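# Level the wobbly stand holding the network switch

## Task

Get the wobbly stand resting firmly and level on the table, with the network switch still sitting on top of it; wedges may be used for this. Afterwards open the grippers and withdraw the arms, because the result only counts if the stand stays steady without the robot supporting it.

## Robot and tools

Robot: two six-joint arms, left_arm and right_arm, each ending in a parallel gripper. They face each other across the table; left_arm's base is on the +y side at (+0.098, +0.420, +0.039) m and right_arm's at (-0.006, -0.521, +0.052) m. The names do not correspond to image sides.

Frame: one shared scene frame, origin at the table centre, +z up, table surface at z = +0.020 m. Reported gripper positions are in metres with quaternions in wxyz order; they may be slightly wrong, especially with the arm stretched out. end_effector_position is the point midway between the finger pads, roughly 3 to 4 cm short of the tips. The fingers point along the gripper's +x axis and close along its y axis.

Joint order in every row and every per-joint list: waist (joint_0), shoulder (joint_1), elbow (joint_2), wrist pitch (joint_3), wrist yaw (joint_4), wrist roll (joint_5). Stated ranges in radians: waist -3.054 to 3.054, shoulder 0.000 to 3.142, elbow 0.000 to 2.356, wrist pitch -1.571 to 1.571, wrist yaw -1.571 to 1.571, wrist roll -3.142 to 3.142. Real ends may differ by up to 0.010 rad.

The row: every motion command is one flat list of 14 numbers covering both arms, even when only one moves: six joint displacements then the gripper opening for left_arm, then the same seven for right_arm. Each number lies in [-1, 1]. Joint numbers are scaled offsets, not poses: 1.0 equals 0.9615 rad for waist, shoulder and elbow, 1.713 rad for wrist pitch, 1.767 rad for wrist yaw, 1.728 rad for wrist roll. The opening is absolute, not an offset: +1 fully open (pads 0.088 m apart), empty fingers touch near -0.80, lower values do nothing more. Closing fully takes at least about 0.5 s.

Tools:
- execute_actions(actions): a list of actions; each action is a table of up to 15 rows, one row per 1/30 s step, the last row repeated to fill 15 steps. Displacements in every row are measured from the joint angles at the start of that action (for a call's first action, the last reported angles), not from the previous row. An empty list just returns state and images. If any action would push a joint more than 0.010 rad beyond its range it is rejected for both arms; if the first action is bad or malformed, nothing in the call runs.
- move(target, speed, blocking): target is one 14-number row; its displacements count from the "Joint positions" of the latest result that printed them. All joints travel in sync over 0.5 to 10 s, so grippers follow curved paths, and nothing slows for obstacles or the other arm. speed is rad/s for the joint with most to travel, 0.01 to 2, default 0.5. blocking=false returns after 0.5 s while motion continues; then use wait or stop before any new motion. The result adds a "move:" line: ending (done, off_target, moving, held, fault), limits=held or limits=none, and each arm's joint farthest from target.
- wait(seconds): 0 to 10; lets time pass with commands held.
- stop(): brakes a running move; fingers keep going.
- zoom_image(camera, region): region [x0, y0, x1, y1] in pixels, at most 504 by 504, on cam_head_left, cam_head_right, cam_left_wrist or cam_right_wrist (all 504x504).
- read_manual(section): licence texts only.
- finished_scene(scene): pass the current scene's number once the stand is stable and the arms are clear; irreversible.

Results: a state line per arm (pose and velocities), Joint positions and Joint velocities (rad, rad/s, plus finger gap in m), Joint targets (where joints are being driven now), grip_measured (opening on the command scale), joint torques and estimated external torques, step readings with HELD marks, and notices like "joint sent to its limit" or "joint command not followed" (clearance check altered targets).

Motion behaviour: each step the target may lead the measured angle by at most 0.211 rad (waist, shoulder, elbow), 0.213 (wrist pitch), 0.267 (wrist yaw), 0.228 (wrist roll), and targets are shrunk if the gripper would jump over 70 mm, so big moves need several actions; finish unfinished ones with a new command. Friction can leave joints short, so check positions after moving.

Gripping: to hold something, command an opening about 0.07 below grip_measured; squeezing makes readings up to 0.061 narrower than the real gap. Very thin parts get weaker grip.

Avoid: knocking anything off the table, arm-to-arm collisions, fast impacts and hard pressing. Load limits (N m): waist 16.8, shoulder 20.8, elbow 20.8, wrist pitch 5.49, wrist yaw 5.47, wrist roll 5.13; reaching one freezes that arm for 10 s. Long holding heats motors (warning from 50 °C, forced hold at 95 °C). Occasional external tugs on held parts or pushes on loose ones can occur.

Each tool is called after ">>>" in YAML: its name, and indented under it one key for each argument.

## Session

>>> execute_actions:
  actions: []

Scene clock: 0.00 s.
left_arm: end_effector_position=(-0.3082, +0.3163, +0.2086) grip_measured=+0.850 end_effector_quat_wxyz=(+0.509, +0.321, +0.697, -0.388) end_effector_velocity=(-0.002, +0.002, -0.001) end_effector_angular_velocity=(+0.008, +0.004, +0.003) | right_arm: end_effector_position=(-0.3174, -0.1889, +0.1256) grip_measured=+0.839 end_effector_quat_wxyz=(-0.268, -0.311, -0.494, +0.766) end_effector_velocity=(+0.001, +0.002, +0.000) end_effector_angular_velocity=(+0.015, -0.001, +0.001)
Joint names: [waist, shoulder, elbow, wrist pitch, wrist yaw, wrist roll]
Joint positions: left_arm=[-0.904  1.936  1.813 -1.196  0.131 -1.797  0.081] | right_arm=[ 0.417  2.075  1.49  -0.652 -0.669 -2.137  0.08 ]
Joint velocities: left_arm=[-0.002  0.002 -0.002  0.007  0.007 -0.007 -0.   ] | right_arm=[-0.002 -0.002 -0.002  0.007  0.007 -0.007 -0.   ]
Joint torques (N m, as the arm reports them, + toward a larger angle): no reading
External joint torques (N m, as the arm's controller estimates them; a push from outside toward a larger angle lowers the number): no reading
Heat: left arm: hottest shoulder 27 °C (+0.0 °C/min); right arm: hottest shoulder 27 °C (+0.0 °C/min).
Joint targets: left_arm=[-0.904 1.936 1.813 -1.196 0.131 -1.797] | right_arm=[0.417 2.075 1.490 -0.652 -0.669 -2.137]

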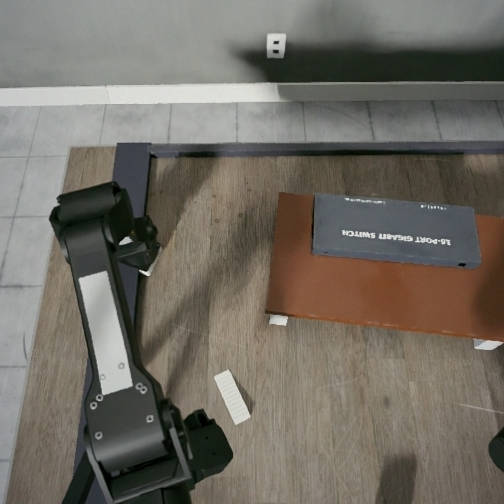

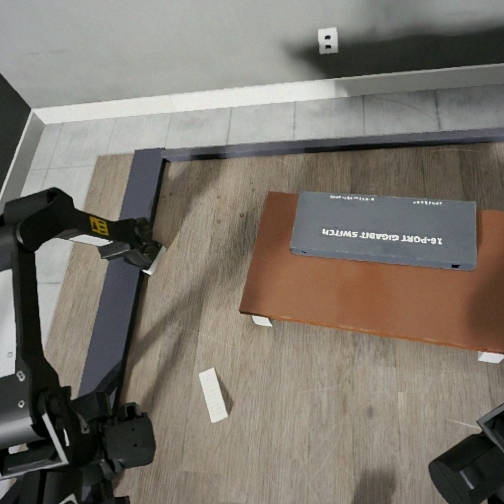

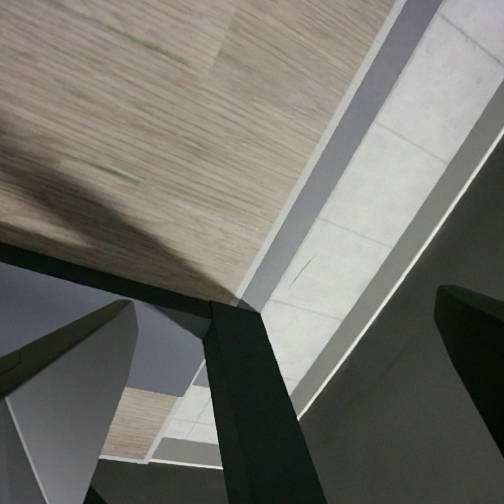

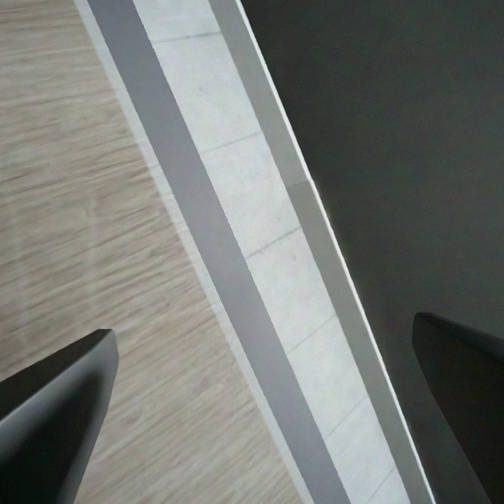

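>>> move:
  target: [0,0,0,0.9,-0.917,0.54,-1,0,0,0,0,0,0,0.8]
  speed: 1.2

>>> move:
  target: [0,0.732,-0.326,0.53,0,0.5,-1,0,0,0,0,0,0,0.8]
  speed: 1

Scene clock: 7.80 s.
left_arm: end_effector_position=(-0.2818, +0.1470, +0.4362) grip_measured=-0.785 end_effector_quat_wxyz=(+0.663, -0.409, +0.319, -0.540) end_effector_velocity=(+0.002, +0.004, +0.000) end_effector_angular_velocity=(-0.002, +0.030, +0.014) | right_arm: end_effector_position=(-0.3174, -0.1889, +0.1256) grip_measured=+0.803 end_effector_quat_wxyz=(-0.268, -0.311, -0.494, +0.766) end_effector_velocity=(+0.003, -0.001, -0.002) end_effector_angular_velocity=(+0.008, -0.010, +0.011)
Joint names: [waist, shoulder, elbow, wrist pitch, wrist yaw, wrist roll]
Joint positions: left_arm=[-0.904  1.936  1.813  0.344 -1.487 -0.871  0.001] | right_arm=[ 0.417  2.075  1.49  -0.652 -0.669 -2.137  0.078]
Joint velocities: left_arm=[-0.007 -0.002 -0.002  0.007 -0.022 -0.022 -0.   ] | right_arm=[-0.002 -0.002 -0.007 -0.007  0.007 -0.022 -0.   ]
Joint torques (N m, as the arm reports them, + toward a larger angle): left_arm=[-0.02 -8.21  6.7   1.24  0.    0.24] | right_arm=[ 0.   -8.68  5.63  0.53 -0.44  0.01]
External joint torques (N m, as the arm's controller estimates them; a push from outside toward a larger angle lowers the number): left_arm=[ 0.1   0.59  0.51  0.28 -0.16  0.18] | right_arm=[ 0.06  0.55 -0.04 -0.19 -0.01 -0.03]
Heat: left arm: hottest shoulder 28 °C (+7.7 °C/min); right arm: hottest shoulder 30 °C (+23.1 °C/min).
Joint targets: left_arm=[-0.904 1.936 1.813 0.346 -1.489 -0.864] | right_arm=[0.417 2.075 1.490 -0.652 -0.669 -2.137]
move: done; limits=none; left_arm: farthest joint: the wrist roll, 0.007 radians from its target (0.933 radians at the start); right_arm: farthest joint: the waist, 0.000 radians from its target (0.000 radians at the start)

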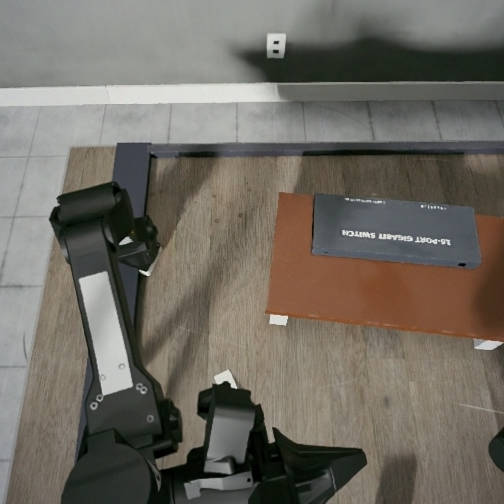

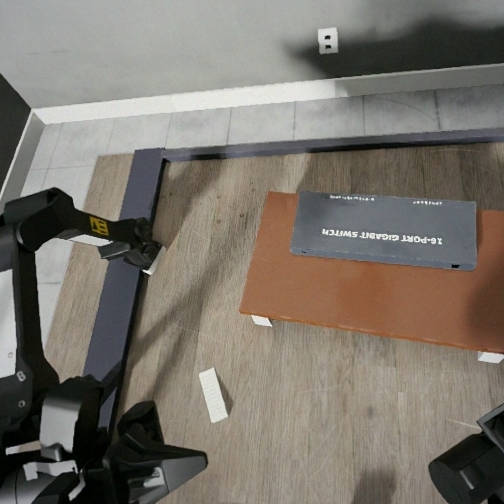

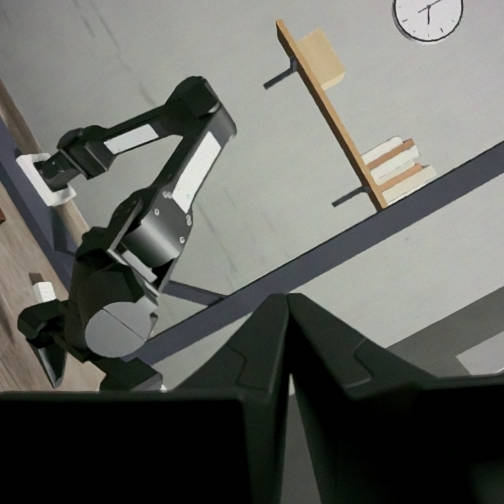

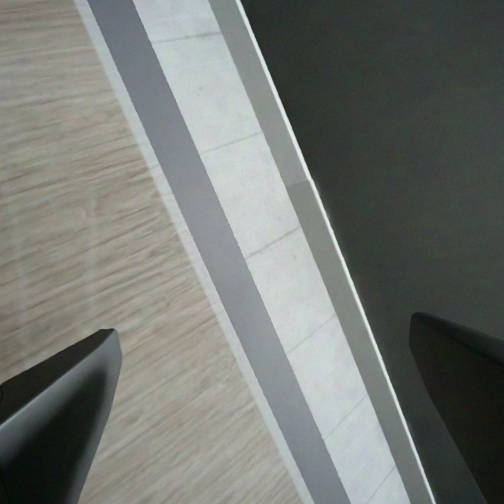

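Scene clock: 9.40 s.
left_arm: end_effector_position=(-0.3264, +0.1333, +0.0873) grip_measured=-0.785 end_effector_quat_wxyz=(+0.776, -0.058, +0.040, -0.626) end_effector_velocity=(-0.001, +0.001, +0.001) end_effector_angular_velocity=(+0.004, -0.004, +0.005) | right_arm: end_effector_position=(-0.3174, -0.1889, +0.1256) grip_measured=+0.803 end_effector_quat_wxyz=(-0.268, -0.311, -0.494, +0.766) end_effector_velocity=(-0.002, +0.001, +0.004) end_effector_angular_velocity=(+0.004, +0.025, +0.010)
Joint names: [waist, shoulder, elbow, wrist pitch, wrist yaw, wrist roll]
Joint positions: left_arm=[-0.904  2.63   1.506  1.251 -1.487 -0.014  0.001] | right_arm=[ 0.417  2.075  1.49  -0.652 -0.669 -2.137  0.078]
Joint velocities: left_arm=[-0.002 -0.007  0.002 -0.037 -0.007 -0.022 -0.   ] | right_arm=[-0.002 -0.002  0.002  0.007 -0.022 -0.007  0.   ]
Joint torques (N m, as the arm reports them, + toward a larger angle): left_arm=[-0.02 -8.94  3.88  1.26  0.03  0.21] | right_arm=[-0.01 -8.68  5.63  0.53 -0.44  0.01]
External joint torques (N m, as the arm's controller estimates them; a push from outside toward a larger angle lowers the number): left_arm=[ 0.06  2.05 -0.63  0.22 -0.06  0.19] | right_arm=[-0.03  0.62 -0.12 -0.22  0.   -0.03]
Heat: left arm: hottest shoulder 29 °C (+12.8 °C/min); right arm: hottest shoulder 31 °C (+25.5 °C/min).
Joint targets: left_arm=[-0.904 2.640 1.499 1.252 -1.487 -0.007] | right_arm=[0.417 2.075 1.490 -0.652 -0.669 -2.137]
move: done; limits=none; left_arm: farthest joint: the shoulder, 0.010 radians from its target (0.704 radians at the start); right_arm: farthest joint: the waist, 0.000 radians from its target (0.000 radians at the start)

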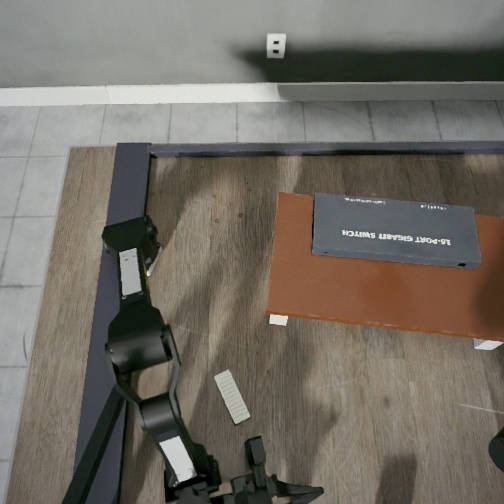

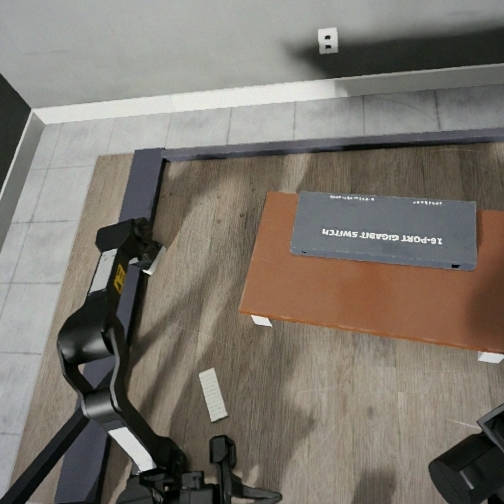

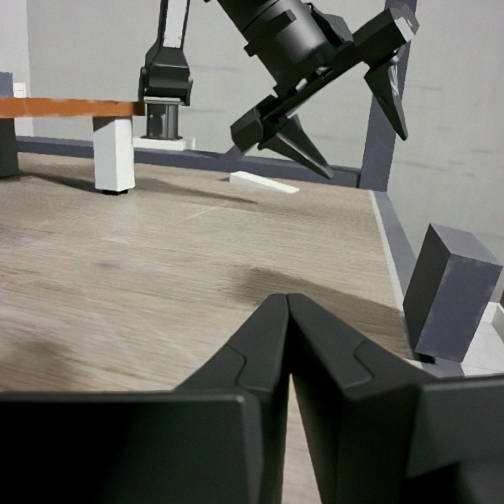

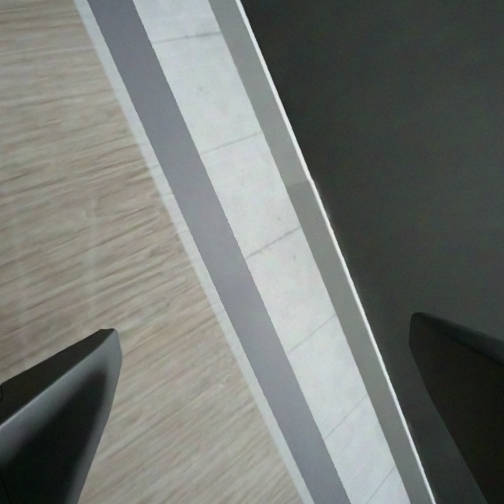

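Near-right has a pad. Rotate waist for more view.

>>> move:
  target: [0.5,0,0,0,0,0,-1,0,0,0,0,0,0,0.8]
  speed: 0.6

Scene clock: 11.83 s.
left_arm: end_effector_position=(-0.1448, -0.0309, +0.0873) grip_measured=-0.785 end_effector_quat_wxyz=(+0.904, -0.066, +0.025, -0.423) end_effector_velocity=(-0.000, +0.001, +0.002) end_effector_angular_velocity=(+0.007, -0.007, +0.005) | right_arm: end_effector_position=(-0.3174, -0.1889, +0.1256) grip_measured=+0.803 end_effector_quat_wxyz=(-0.268, -0.311, -0.494, +0.766) end_effector_velocity=(+0.002, -0.004, +0.002) end_effector_angular_velocity=(-0.013, -0.002, +0.005)
Joint names: [waist, shoulder, elbow, wrist pitch, wrist yaw, wrist roll]
Joint positions: left_arm=[-0.421  2.63   1.506  1.251 -1.487 -0.014  0.001] | right_arm=[ 0.417  2.075  1.49  -0.652 -0.669 -2.137  0.078]
Joint velocities: left_arm=[-0.002 -0.007 -0.002 -0.007 -0.007  0.007 -0.   ] | right_arm=[-0.002 -0.007 -0.002 -0.022 -0.007 -0.007 -0.   ]
Joint torques (N m, as the arm reports them, + toward a larger angle): left_arm=[ -0.17 -10.03   4.75   1.18   0.03  -0.02] | right_arm=[-0.02 -8.69  5.64  0.53 -0.44  0.01]
External joint torques (N m, as the arm's controller estimates them; a push from outside toward a larger angle lowers the number): left_arm=[-0.17  0.94  0.27  0.13 -0.06 -0.04] | right_arm=[-0.02  0.57 -0.02 -0.18  0.   -0.02]
Heat: left arm: hottest shoulder 29 °C (+10.1 °C/min); right arm: hottest shoulder 32 °C (+25.4 °C/min).
Joint targets: left_arm=[-0.423 2.630 1.506 1.251 -1.487 -0.014] | right_arm=[0.417 2.075 1.490 -0.652 -0.669 -2.137]
move: done; limits=none; left_arm: farthest joint: the waist, 0.002 radians from its target (0.481 radians at the start); right_arm: farthest joint: the waist, 0.000 radians from its target (0.000 radians at the start)

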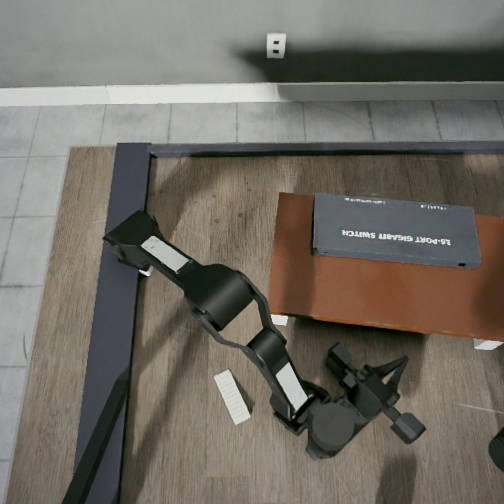

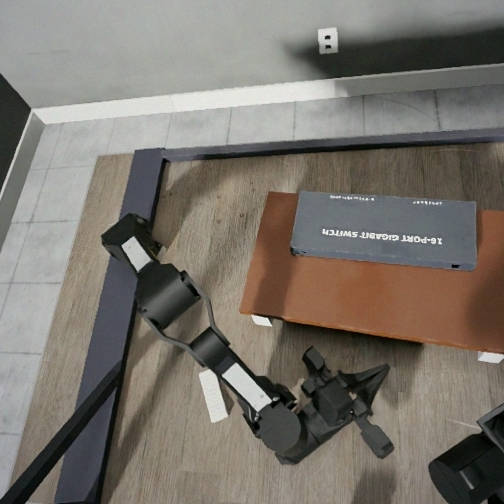

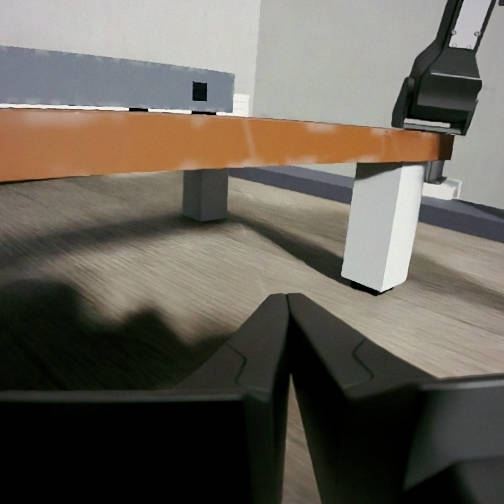

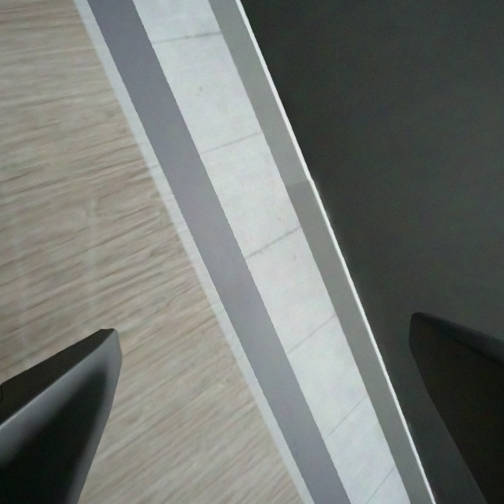

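>>> zoom_image:
  camera: "cam_left_wrist"
  region: [146,150,266,250]

Region (146, 150, 266, 250) of cam_left_wrist's 504x504 image, scaled by 4.200, with more detail than that image has.

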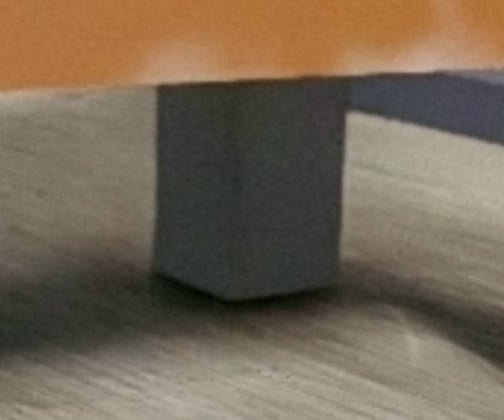

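>>> move:
  target: [0,-0.909,0.077,-0.8,0.84,0,-1,0.5,-0.6,-0.51,-0.244,0.379,0.62,0.8]
  speed: 1

>>> move:
  target: [0.49,0,0,-0.745,0,0,-1,0,0,0,0,0,0.62,0.8]
  speed: 1

Scene clock: 22.03 s.
left_arm: end_effector_position=(-0.2786, +0.0466, +0.3462) grip_measured=-0.785 end_effector_quat_wxyz=(+0.379, +0.142, +0.065, -0.912) end_effector_velocity=(+0.003, +0.003, +0.001) end_effector_angular_velocity=(+0.022, +0.005, +0.011) | right_arm: end_effector_position=(-0.2168, -0.3829, +0.1436) grip_measured=+0.802 end_effector_quat_wxyz=(+0.158, +0.680, +0.182, -0.693) end_effector_velocity=(-0.000, -0.004, -0.000) end_effector_angular_velocity=(-0.034, +0.013, +0.016)
Joint names: [waist, shoulder, elbow, wrist pitch, wrist yaw, wrist roll]
Joint positions: left_arm=[-0.421  1.765  1.571 -0.119 -0.005 -0.014  0.001] | right_arm=[ 0.867  1.488  1.021 -1.066  0.01  -1.059  0.078]
Joint velocities: left_arm=[-0.002 -0.012 -0.002 -0.022 -0.007 -0.022 -0.   ] | right_arm=[-0.007 -0.002 -0.002 -0.007 -0.037 -0.022  0.   ]
Joint torques (N m, as the arm reports them, + toward a larger angle): left_arm=[-0.01 -8.68  8.84  1.91  0.04 -0.02] | right_arm=[ 2.52 -3.56  2.91 -0.19 -0.36 -0.24]
External joint torques (N m, as the arm's controller estimates them; a push from outside toward a larger angle lowers the number): left_arm=[ 0.01 -0.04  1.71  0.14  0.04 -0.03] | right_arm=[ 2.51  1.3  -2.56 -0.55 -0.3  -0.24]
Heat: left arm: hottest shoulder 32 °C (+13.6 °C/min); right arm: hottest shoulder 34 °C (+19.1 °C/min).
Joint targets: left_arm=[-0.421 1.756 1.580 -0.119 -0.002 -0.014] | right_arm=[0.898 1.498 1.000 -1.071 0.001 -1.066]
move: off_target (right_arm); limits=none; left_arm: farthest joint: the shoulder, 0.009 radians from its target (0.874 radians at the start); right_arm: farthest joint: the waist, 0.031 radians from its target (0.480 radians at the start)

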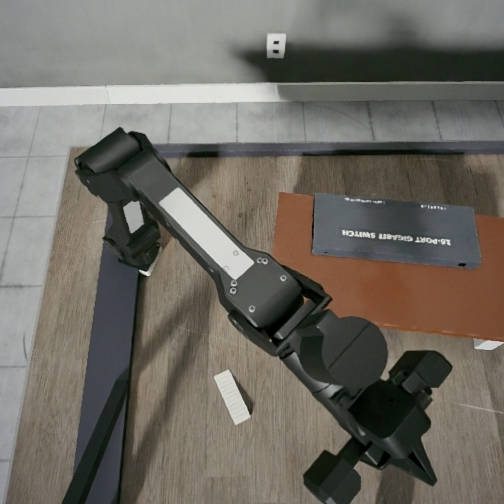

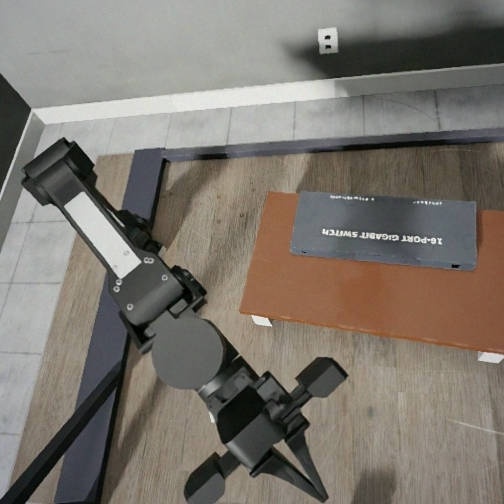

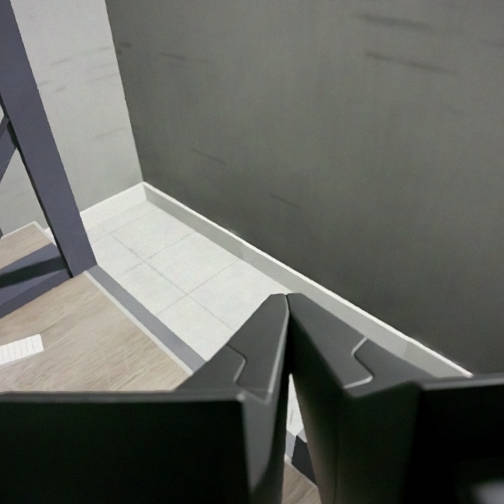

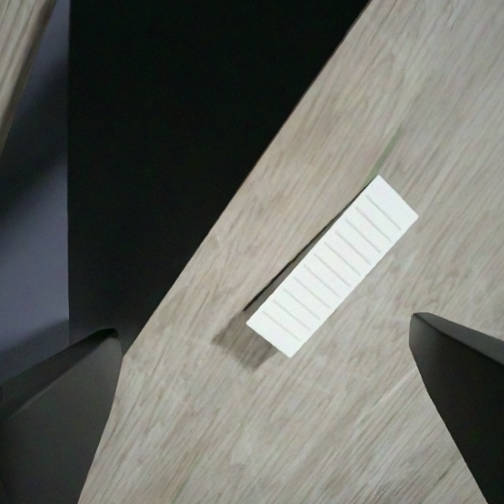

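Scene clock: 33.20 s.
left_arm: end_effector_position=(-0.0026, +0.1172, +0.1952) grip_measured=-0.785 end_effector_quat_wxyz=(+0.415, +0.577, +0.419, -0.565) end_effector_velocity=(-0.002, -0.000, +0.000) end_effector_angular_velocity=(-0.005, +0.009, +0.005) | right_arm: end_effector_position=(-0.1921, -0.3846, +0.1442) grip_measured=+0.802 end_effector_quat_wxyz=(+0.109, -0.723, +0.084, +0.677) end_effector_velocity=(+0.001, -0.003, -0.000) end_effector_angular_velocity=(-0.011, -0.002, +0.009)
Joint names: [waist, shoulder, elbow, wrist pitch, wrist yaw, wrist roll]
Joint positions: left_arm=[ 0.046  1.765  1.571 -1.393 -0.005 -0.014  0.001] | right_arm=[ 0.848  1.474  1.009 -1.15   0.06  -0.318  0.078]
Joint velocities: left_arm=[-0.002 -0.002 -0.002  0.007  0.007 -0.007 -0.   ] | right_arm=[ 0.002 -0.002 -0.002 -0.007 -0.007 -0.007  0.   ]
Joint torques (N m, as the arm reports them, + toward a larger angle): left_arm=[ 0.33 -6.48  6.01  0.3  -0.08 -0.02] | right_arm=[ 0.09 -4.34  5.42  0.91 -0.14  0.03]
External joint torques (N m, as the arm's controller estimates them; a push from outside toward a larger angle lowers the number): left_arm=[ 0.3   0.55  0.41 -0.01 -0.06 -0.02] | right_arm=[ 0.07  0.3   0.06  0.66 -0.16  0.02]
Heat: left arm: hottest shoulder 32 °C (+9.0 °C/min); right arm: hottest shoulder 33 °C (+10.8 °C/min).
Joint targets: left_arm=[0.050 1.765 1.571 -1.395 -0.005 -0.014] | right_arm=[0.849 1.475 1.010 -1.139 0.056 -0.316]
TORQUE FAULT: the external load on the wrist pitch of the right arm reached its load limit, and that arm stopped for 10 seconds. That time counts as 18 of the actions that you can send in this scene. A torque fault stops only its own arm. That arm's remaining commands of this call were not run. That arm holds where it stopped, with its grip as last carried out, and accepts commands again: back off and push less far. That arm stops again, at the same cost, whenever a joint's load reaches its limit.
move: fault (right_arm); limits=none; left_arm: farthest joint: the waist, 0.004 radians from its target (0.472 radians at the start); right_arm: farthest joint: the wrist roll, 0.330 radians from its target (1.071 radians at the start)

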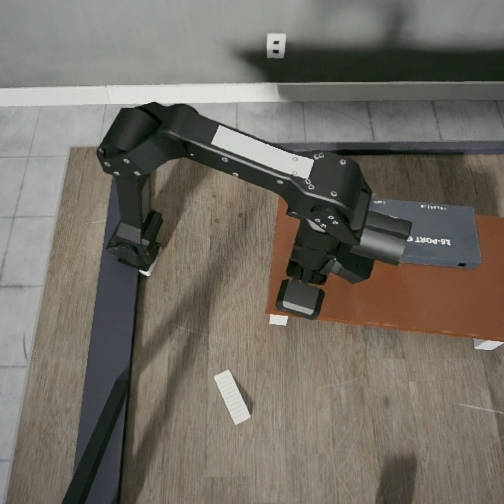

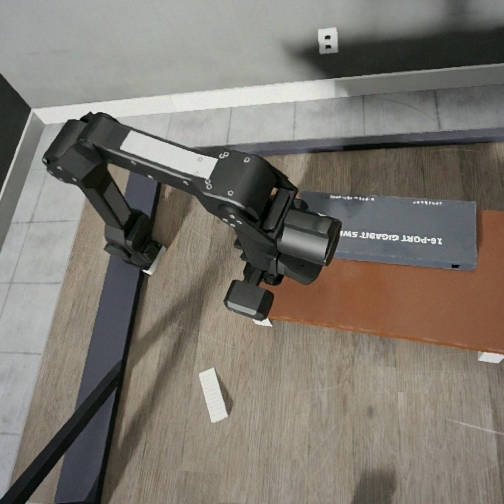

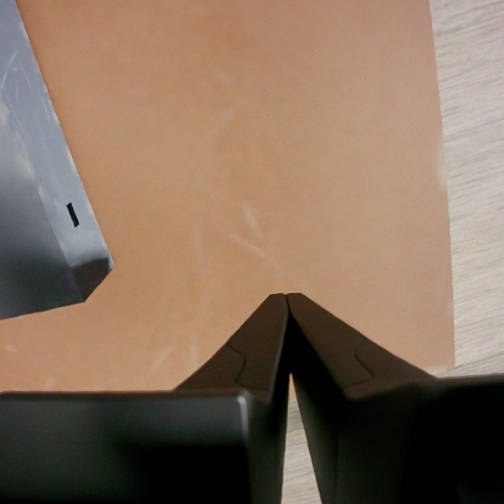

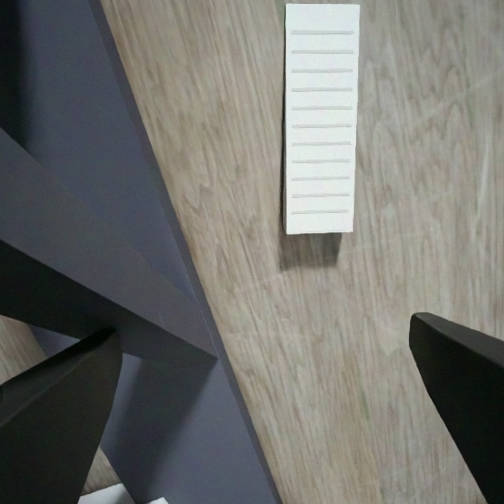

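>>> move:
  target: [0,0,0,0,0,0,-1,-0.4,0,0,0.04,-0.034,0,0.3]

>>> move:
  target: [0,0,0,0,0,0,-1,0,0.2,0.1,0.03,0,0.9,0.3]
  speed: 1.5

>>> move:
  target: [0,0,0,0,0,0,-1,0,0.12,0.04,0.04,0,0.91,0.3]
  speed: 1.5

>>> move:
  target: [0,0,0,0,0,0,-1,0.385,0,0,0,0,0,0.3]
  speed: 0.3

Scene clock: 39.13 s.
left_arm: end_effector_position=(-0.0026, +0.1172, +0.1952) grip_measured=-0.785 end_effector_quat_wxyz=(+0.415, +0.577, +0.419, -0.565) end_effector_velocity=(-0.000, -0.002, +0.001) end_effector_angular_velocity=(-0.014, -0.003, +0.019) | right_arm: end_effector_position=(-0.1432, -0.3181, +0.1438) grip_measured=+0.303 end_effector_quat_wxyz=(+0.233, -0.664, +0.222, +0.675) end_effector_velocity=(+0.000, +0.001, +0.001) end_effector_angular_velocity=(+0.006, +0.013, +0.000)
Joint names: [waist, shoulder, elbow, wrist pitch, wrist yaw, wrist roll]
Joint positions: left_arm=[ 0.046  1.765  1.571 -1.393 -0.005 -0.014  0.001] | right_arm=[ 0.467  1.474  1.009 -1.084  0.002 -0.318  0.054]
Joint velocities: left_arm=[-0.002 -0.002  0.002  0.007 -0.007 -0.022 -0.   ] | right_arm=[-0.007 -0.007 -0.002  0.007 -0.007 -0.007 -0.   ]
Joint torques (N m, as the arm reports them, + toward a larger angle): left_arm=[-0.01 -6.54  6.    0.4  -0.06 -0.02] | right_arm=[-0.27 -4.58  5.47  0.34 -0.1  -0.02]
External joint torques (N m, as the arm's controller estimates them; a push from outside toward a larger angle lowers the number): left_arm=[-0.01  0.52  0.35  0.08 -0.05 -0.02] | right_arm=[-0.29  0.22 -0.06 -0.03 -0.07 -0.02]
Heat: left arm: hottest shoulder 32 °C (+7.7 °C/min); right arm: hottest shoulder 33 °C (+9.2 °C/min).
Joint targets: left_arm=[0.046 1.765 1.571 -1.393 -0.005 -0.014] | right_arm=[0.463 1.474 1.009 -1.082 0.000 -0.318]
move: done; limits=none; left_arm: farthest joint: the waist, 0.000 radians from its target (0.000 radians at the start); right_arm: farthest joint: the waist, 0.003 radians from its target (0.384 radians at the start)

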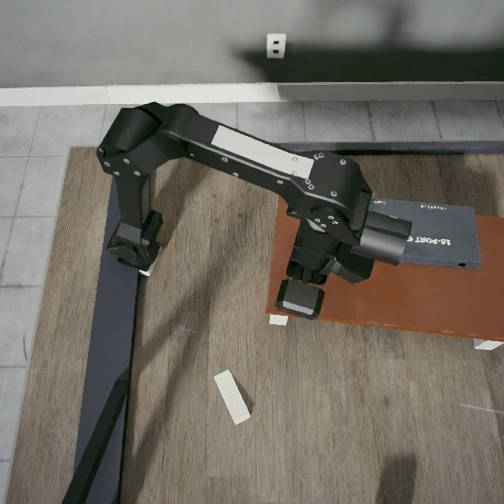

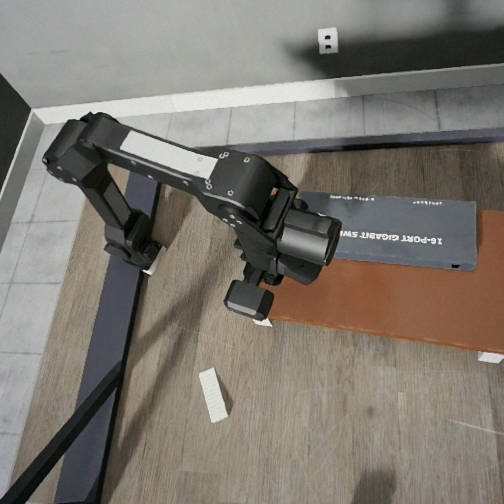

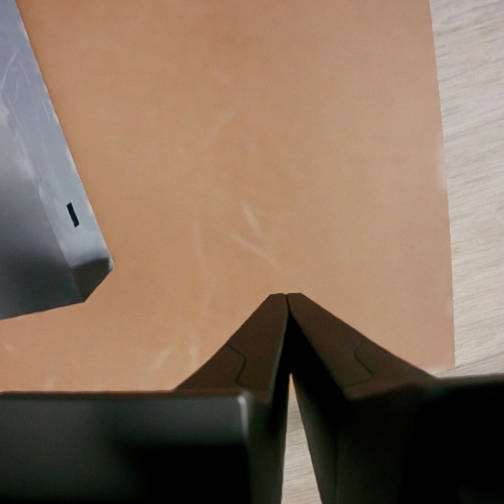

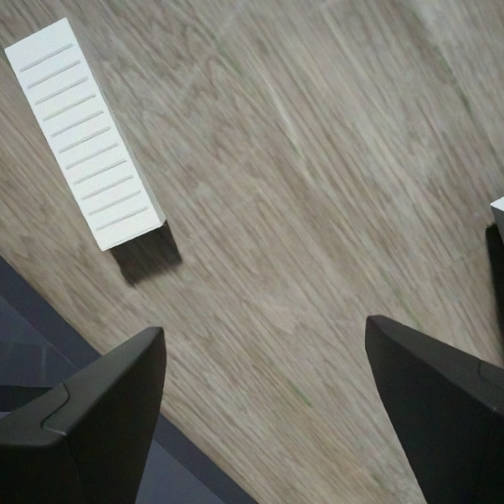

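Scene clock: 40.97 s.
left_arm: end_effector_position=(-0.0026, +0.1172, +0.1952) grip_measured=-0.785 end_effector_quat_wxyz=(+0.415, +0.577, +0.419, -0.565) end_effector_velocity=(+0.005, +0.001, +0.000) end_effector_angular_velocity=(-0.000, -0.023, +0.009) | right_arm: end_effector_position=(-0.1610, -0.2919, +0.1209) grip_measured=+0.303 end_effector_quat_wxyz=(+0.633, -0.327, +0.629, +0.310) end_effector_velocity=(+0.001, -0.002, +0.000) end_effector_angular_velocity=(-0.010, +0.002, +0.005)
Joint names: [waist, shoulder, elbow, wrist pitch, wrist yaw, wrist roll]
Joint positions: left_arm=[ 0.046  1.765  1.571 -1.393 -0.005 -0.014  0.001] | right_arm=[ 0.467  1.657  1.097 -1.035  0.002  1.232  0.054]
Joint velocities: left_arm=[ 0.002 -0.002 -0.002 -0.007 -0.022 -0.007 -0.   ] | right_arm=[-0.002 -0.002 -0.002 -0.007 -0.007 -0.007 -0.   ]
Joint torques (N m, as the arm reports them, + toward a larger angle): left_arm=[-0.05 -6.46  6.02  0.42 -0.07 -0.01] | right_arm=[ 0.   -4.57  6.3   0.23  0.05  0.12]
External joint torques (N m, as the arm's controller estimates them; a push from outside toward a larger angle lowers the number): left_arm=[-0.1   0.58  0.43  0.12 -0.05  0.  ] | right_arm=[ 0.01  1.28  1.11 -0.01  0.    0.12]
Heat: left arm: hottest shoulder 32 °C (+7.3 °C/min); right arm: hottest shoulder 33 °C (+8.8 °C/min).
Joint targets: left_arm=[0.046 1.765 1.571 -1.393 -0.005 -0.014] | right_arm=[0.467 1.666 1.105 -1.033 0.003 1.237]
move: done; limits=none; left_arm: farthest joint: the waist, 0.000 radians from its target (0.000 radians at the start); right_arm: farthest joint: the shoulder, 0.010 radians from its target (0.192 radians at the start)

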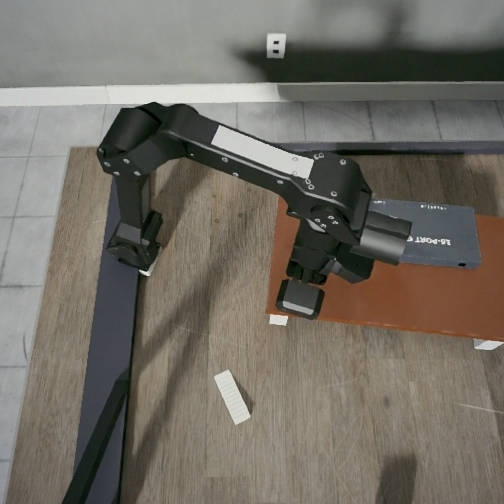

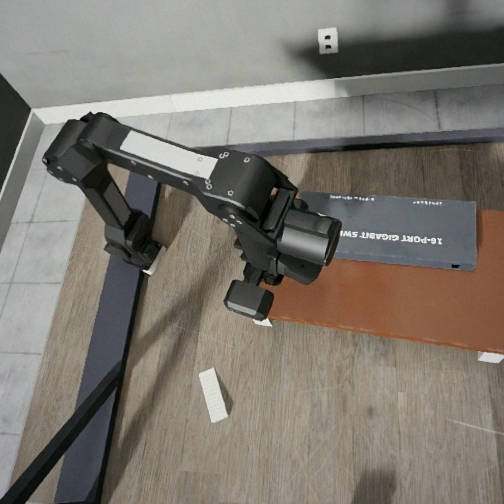

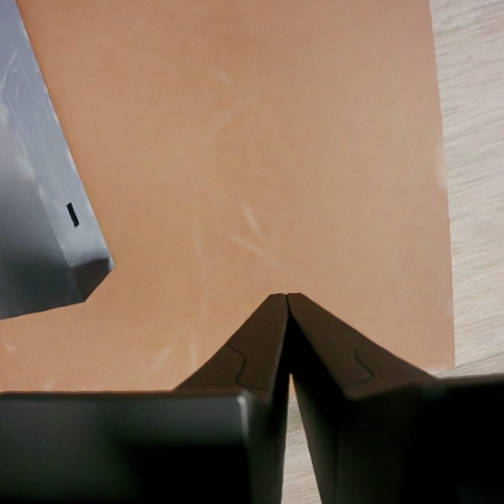

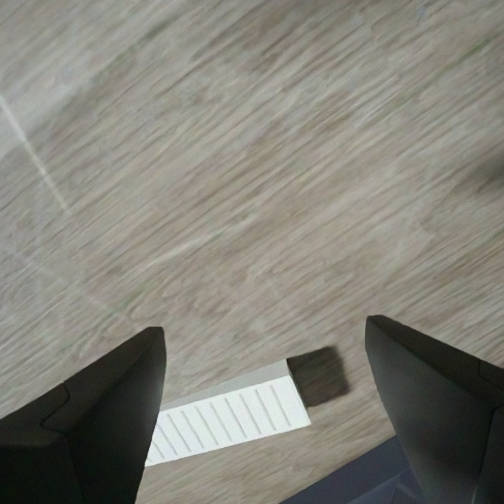

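Scene clock: 42.80 s.
left_arm: end_effector_position=(-0.0026, +0.1172, +0.1952) grip_measured=-0.785 end_effector_quat_wxyz=(+0.415, +0.577, +0.419, -0.565) end_effector_velocity=(+0.001, -0.001, +0.002) end_effector_angular_velocity=(-0.019, -0.017, +0.014) | right_arm: end_effector_position=(-0.1716, -0.2762, +0.0994) grip_measured=+0.303 end_effector_quat_wxyz=(+0.682, +0.213, +0.662, -0.226) end_effector_velocity=(+0.006, -0.003, +0.000) end_effector_angular_velocity=(-0.014, -0.018, +0.000)
Joint names: [waist, shoulder, elbow, wrist pitch, wrist yaw, wrist roll]
Joint positions: left_arm=[ 0.046  1.765  1.571 -1.393 -0.005 -0.014  0.001] | right_arm=[ 0.467  1.762  1.127 -0.969  0.002  2.8    0.054]
Joint velocities: left_arm=[-0.007 -0.007 -0.002  0.007 -0.022 -0.022 -0.   ] | right_arm=[-0.007 -0.002 -0.002 -0.022  0.007 -0.007 -0.   ]
Joint torques (N m, as the arm reports them, + toward a larger angle): left_arm=[-0.11 -6.49  5.94  0.41 -0.07 -0.03] | right_arm=[-0.02 -5.    6.    0.13  0.03  0.12]
External joint torques (N m, as the arm's controller estimates them; a push from outside toward a larger angle lowers the number): left_arm=[-0.08  0.54  0.35  0.1  -0.06 -0.03] | right_arm=[ 0.03  1.36  1.08  0.   -0.01  0.12]
Heat: left arm: hottest shoulder 32 °C (+7.0 °C/min); right arm: hottest shoulder 32 °C (+7.0 °C/min).
Joint targets: left_arm=[0.046 1.765 1.571 -1.393 -0.005 -0.014] | right_arm=[0.467 1.772 1.135 -0.967 0.002 2.805]
move: done; limits=none; left_arm: farthest joint: the waist, 0.000 radians from its target (0.000 radians at the start); right_arm: farthest joint: the shoulder, 0.010 radians from its target (0.116 radians at the start)

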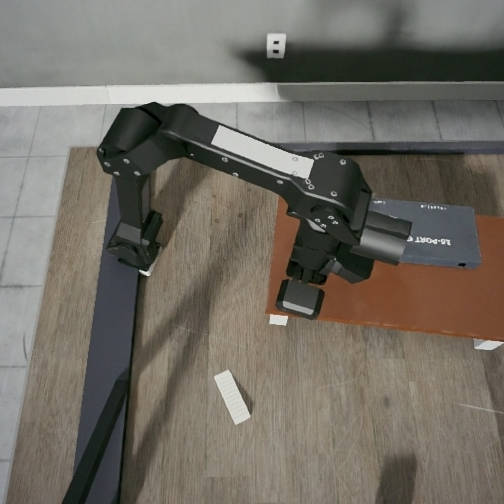

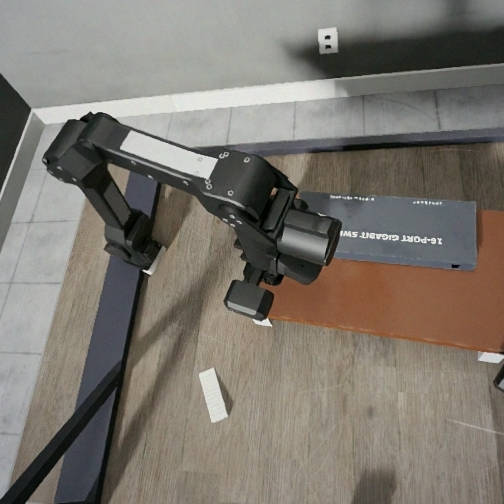

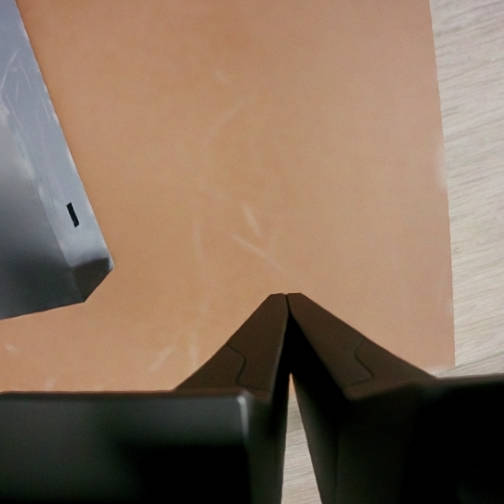

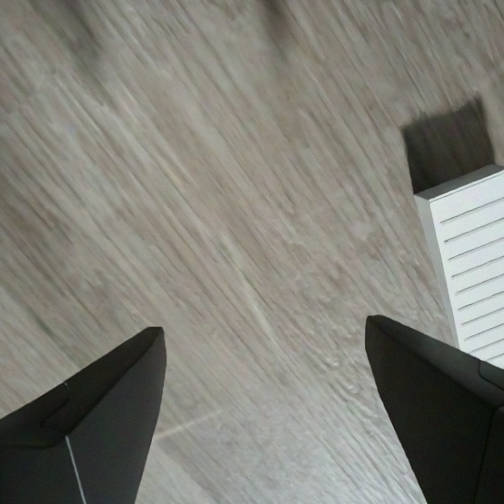

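Scene clock: 44.40 s.
left_arm: end_effector_position=(-0.0026, +0.1172, +0.1952) grip_measured=-0.785 end_effector_quat_wxyz=(+0.415, +0.577, +0.419, -0.565) end_effector_velocity=(+0.004, +0.004, +0.000) end_effector_angular_velocity=(+0.014, -0.028, +0.005) | right_arm: end_effector_position=(-0.2317, -0.3130, +0.1053) grip_measured=+0.303 end_effector_quat_wxyz=(+0.711, +0.144, +0.683, -0.087) end_effector_velocity=(+0.002, +0.001, +0.003) end_effector_angular_velocity=(+0.007, -0.003, +0.005)
Joint names: [waist, shoulder, elbow, wrist pitch, wrist yaw, wrist roll]
Joint positions: left_arm=[ 0.046  1.765  1.571 -1.393 -0.005 -0.014  0.001] | right_arm=[ 0.74   1.762  1.15  -0.951  0.09   2.77   0.054]
Joint velocities: left_arm=[-0.002 -0.002 -0.002 -0.022 -0.022 -0.007 -0.   ] | right_arm=[-0.002 -0.007  0.002 -0.007  0.007 -0.007 -0.   ]
Joint torques (N m, as the arm reports them, + toward a larger angle): left_arm=[-0.04 -6.49  6.1   0.41 -0.06 -0.05] | right_arm=[ 7.8  -6.21  2.24 -1.29 -2.95  0.87]
External joint torques (N m, as the arm's controller estimates them; a push from outside toward a larger angle lowers the number): left_arm=[-0.02  0.52  0.52  0.1  -0.05 -0.05] | right_arm=[ 7.79  0.35 -2.9  -1.53 -3.04  0.88]
Heat: left arm: hottest shoulder 32 °C (+6.8 °C/min); right arm: hottest shoulder 33 °C (+8.1 °C/min).
Joint targets: left_arm=[0.046 1.765 1.571 -1.393 -0.005 -0.014] | right_arm=[0.836 1.762 1.127 -0.969 0.002 2.799]
move: off_target (right_arm); limits=none; left_arm: farthest joint: the waist, 0.000 radians from its target (0.000 radians at the start); right_arm: farthest joint: the waist, 0.097 radians from its target (0.371 radians at the start)

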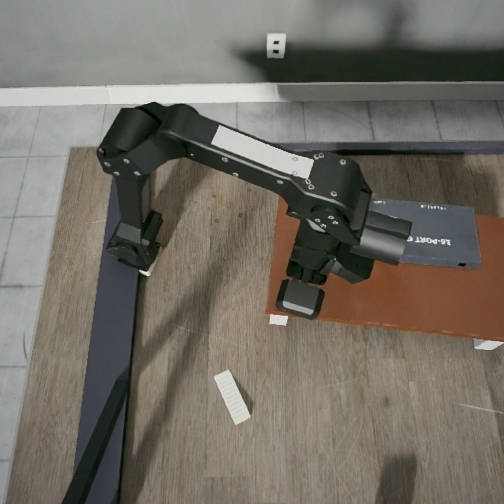

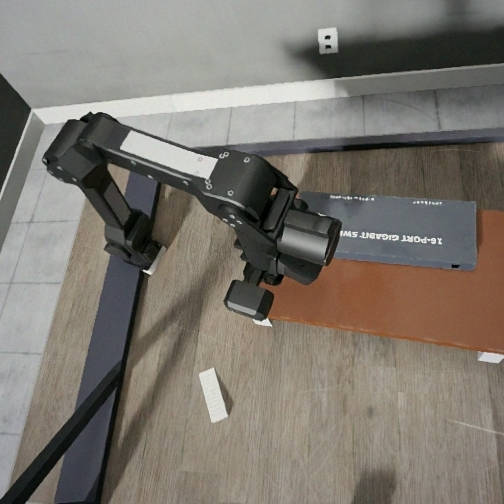

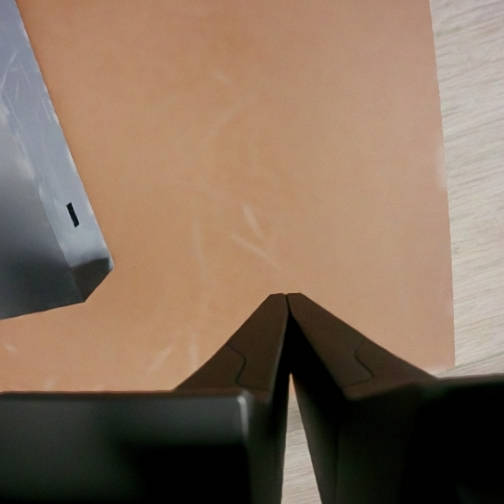

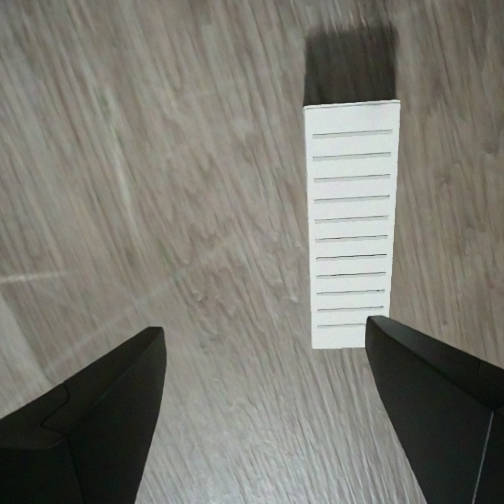

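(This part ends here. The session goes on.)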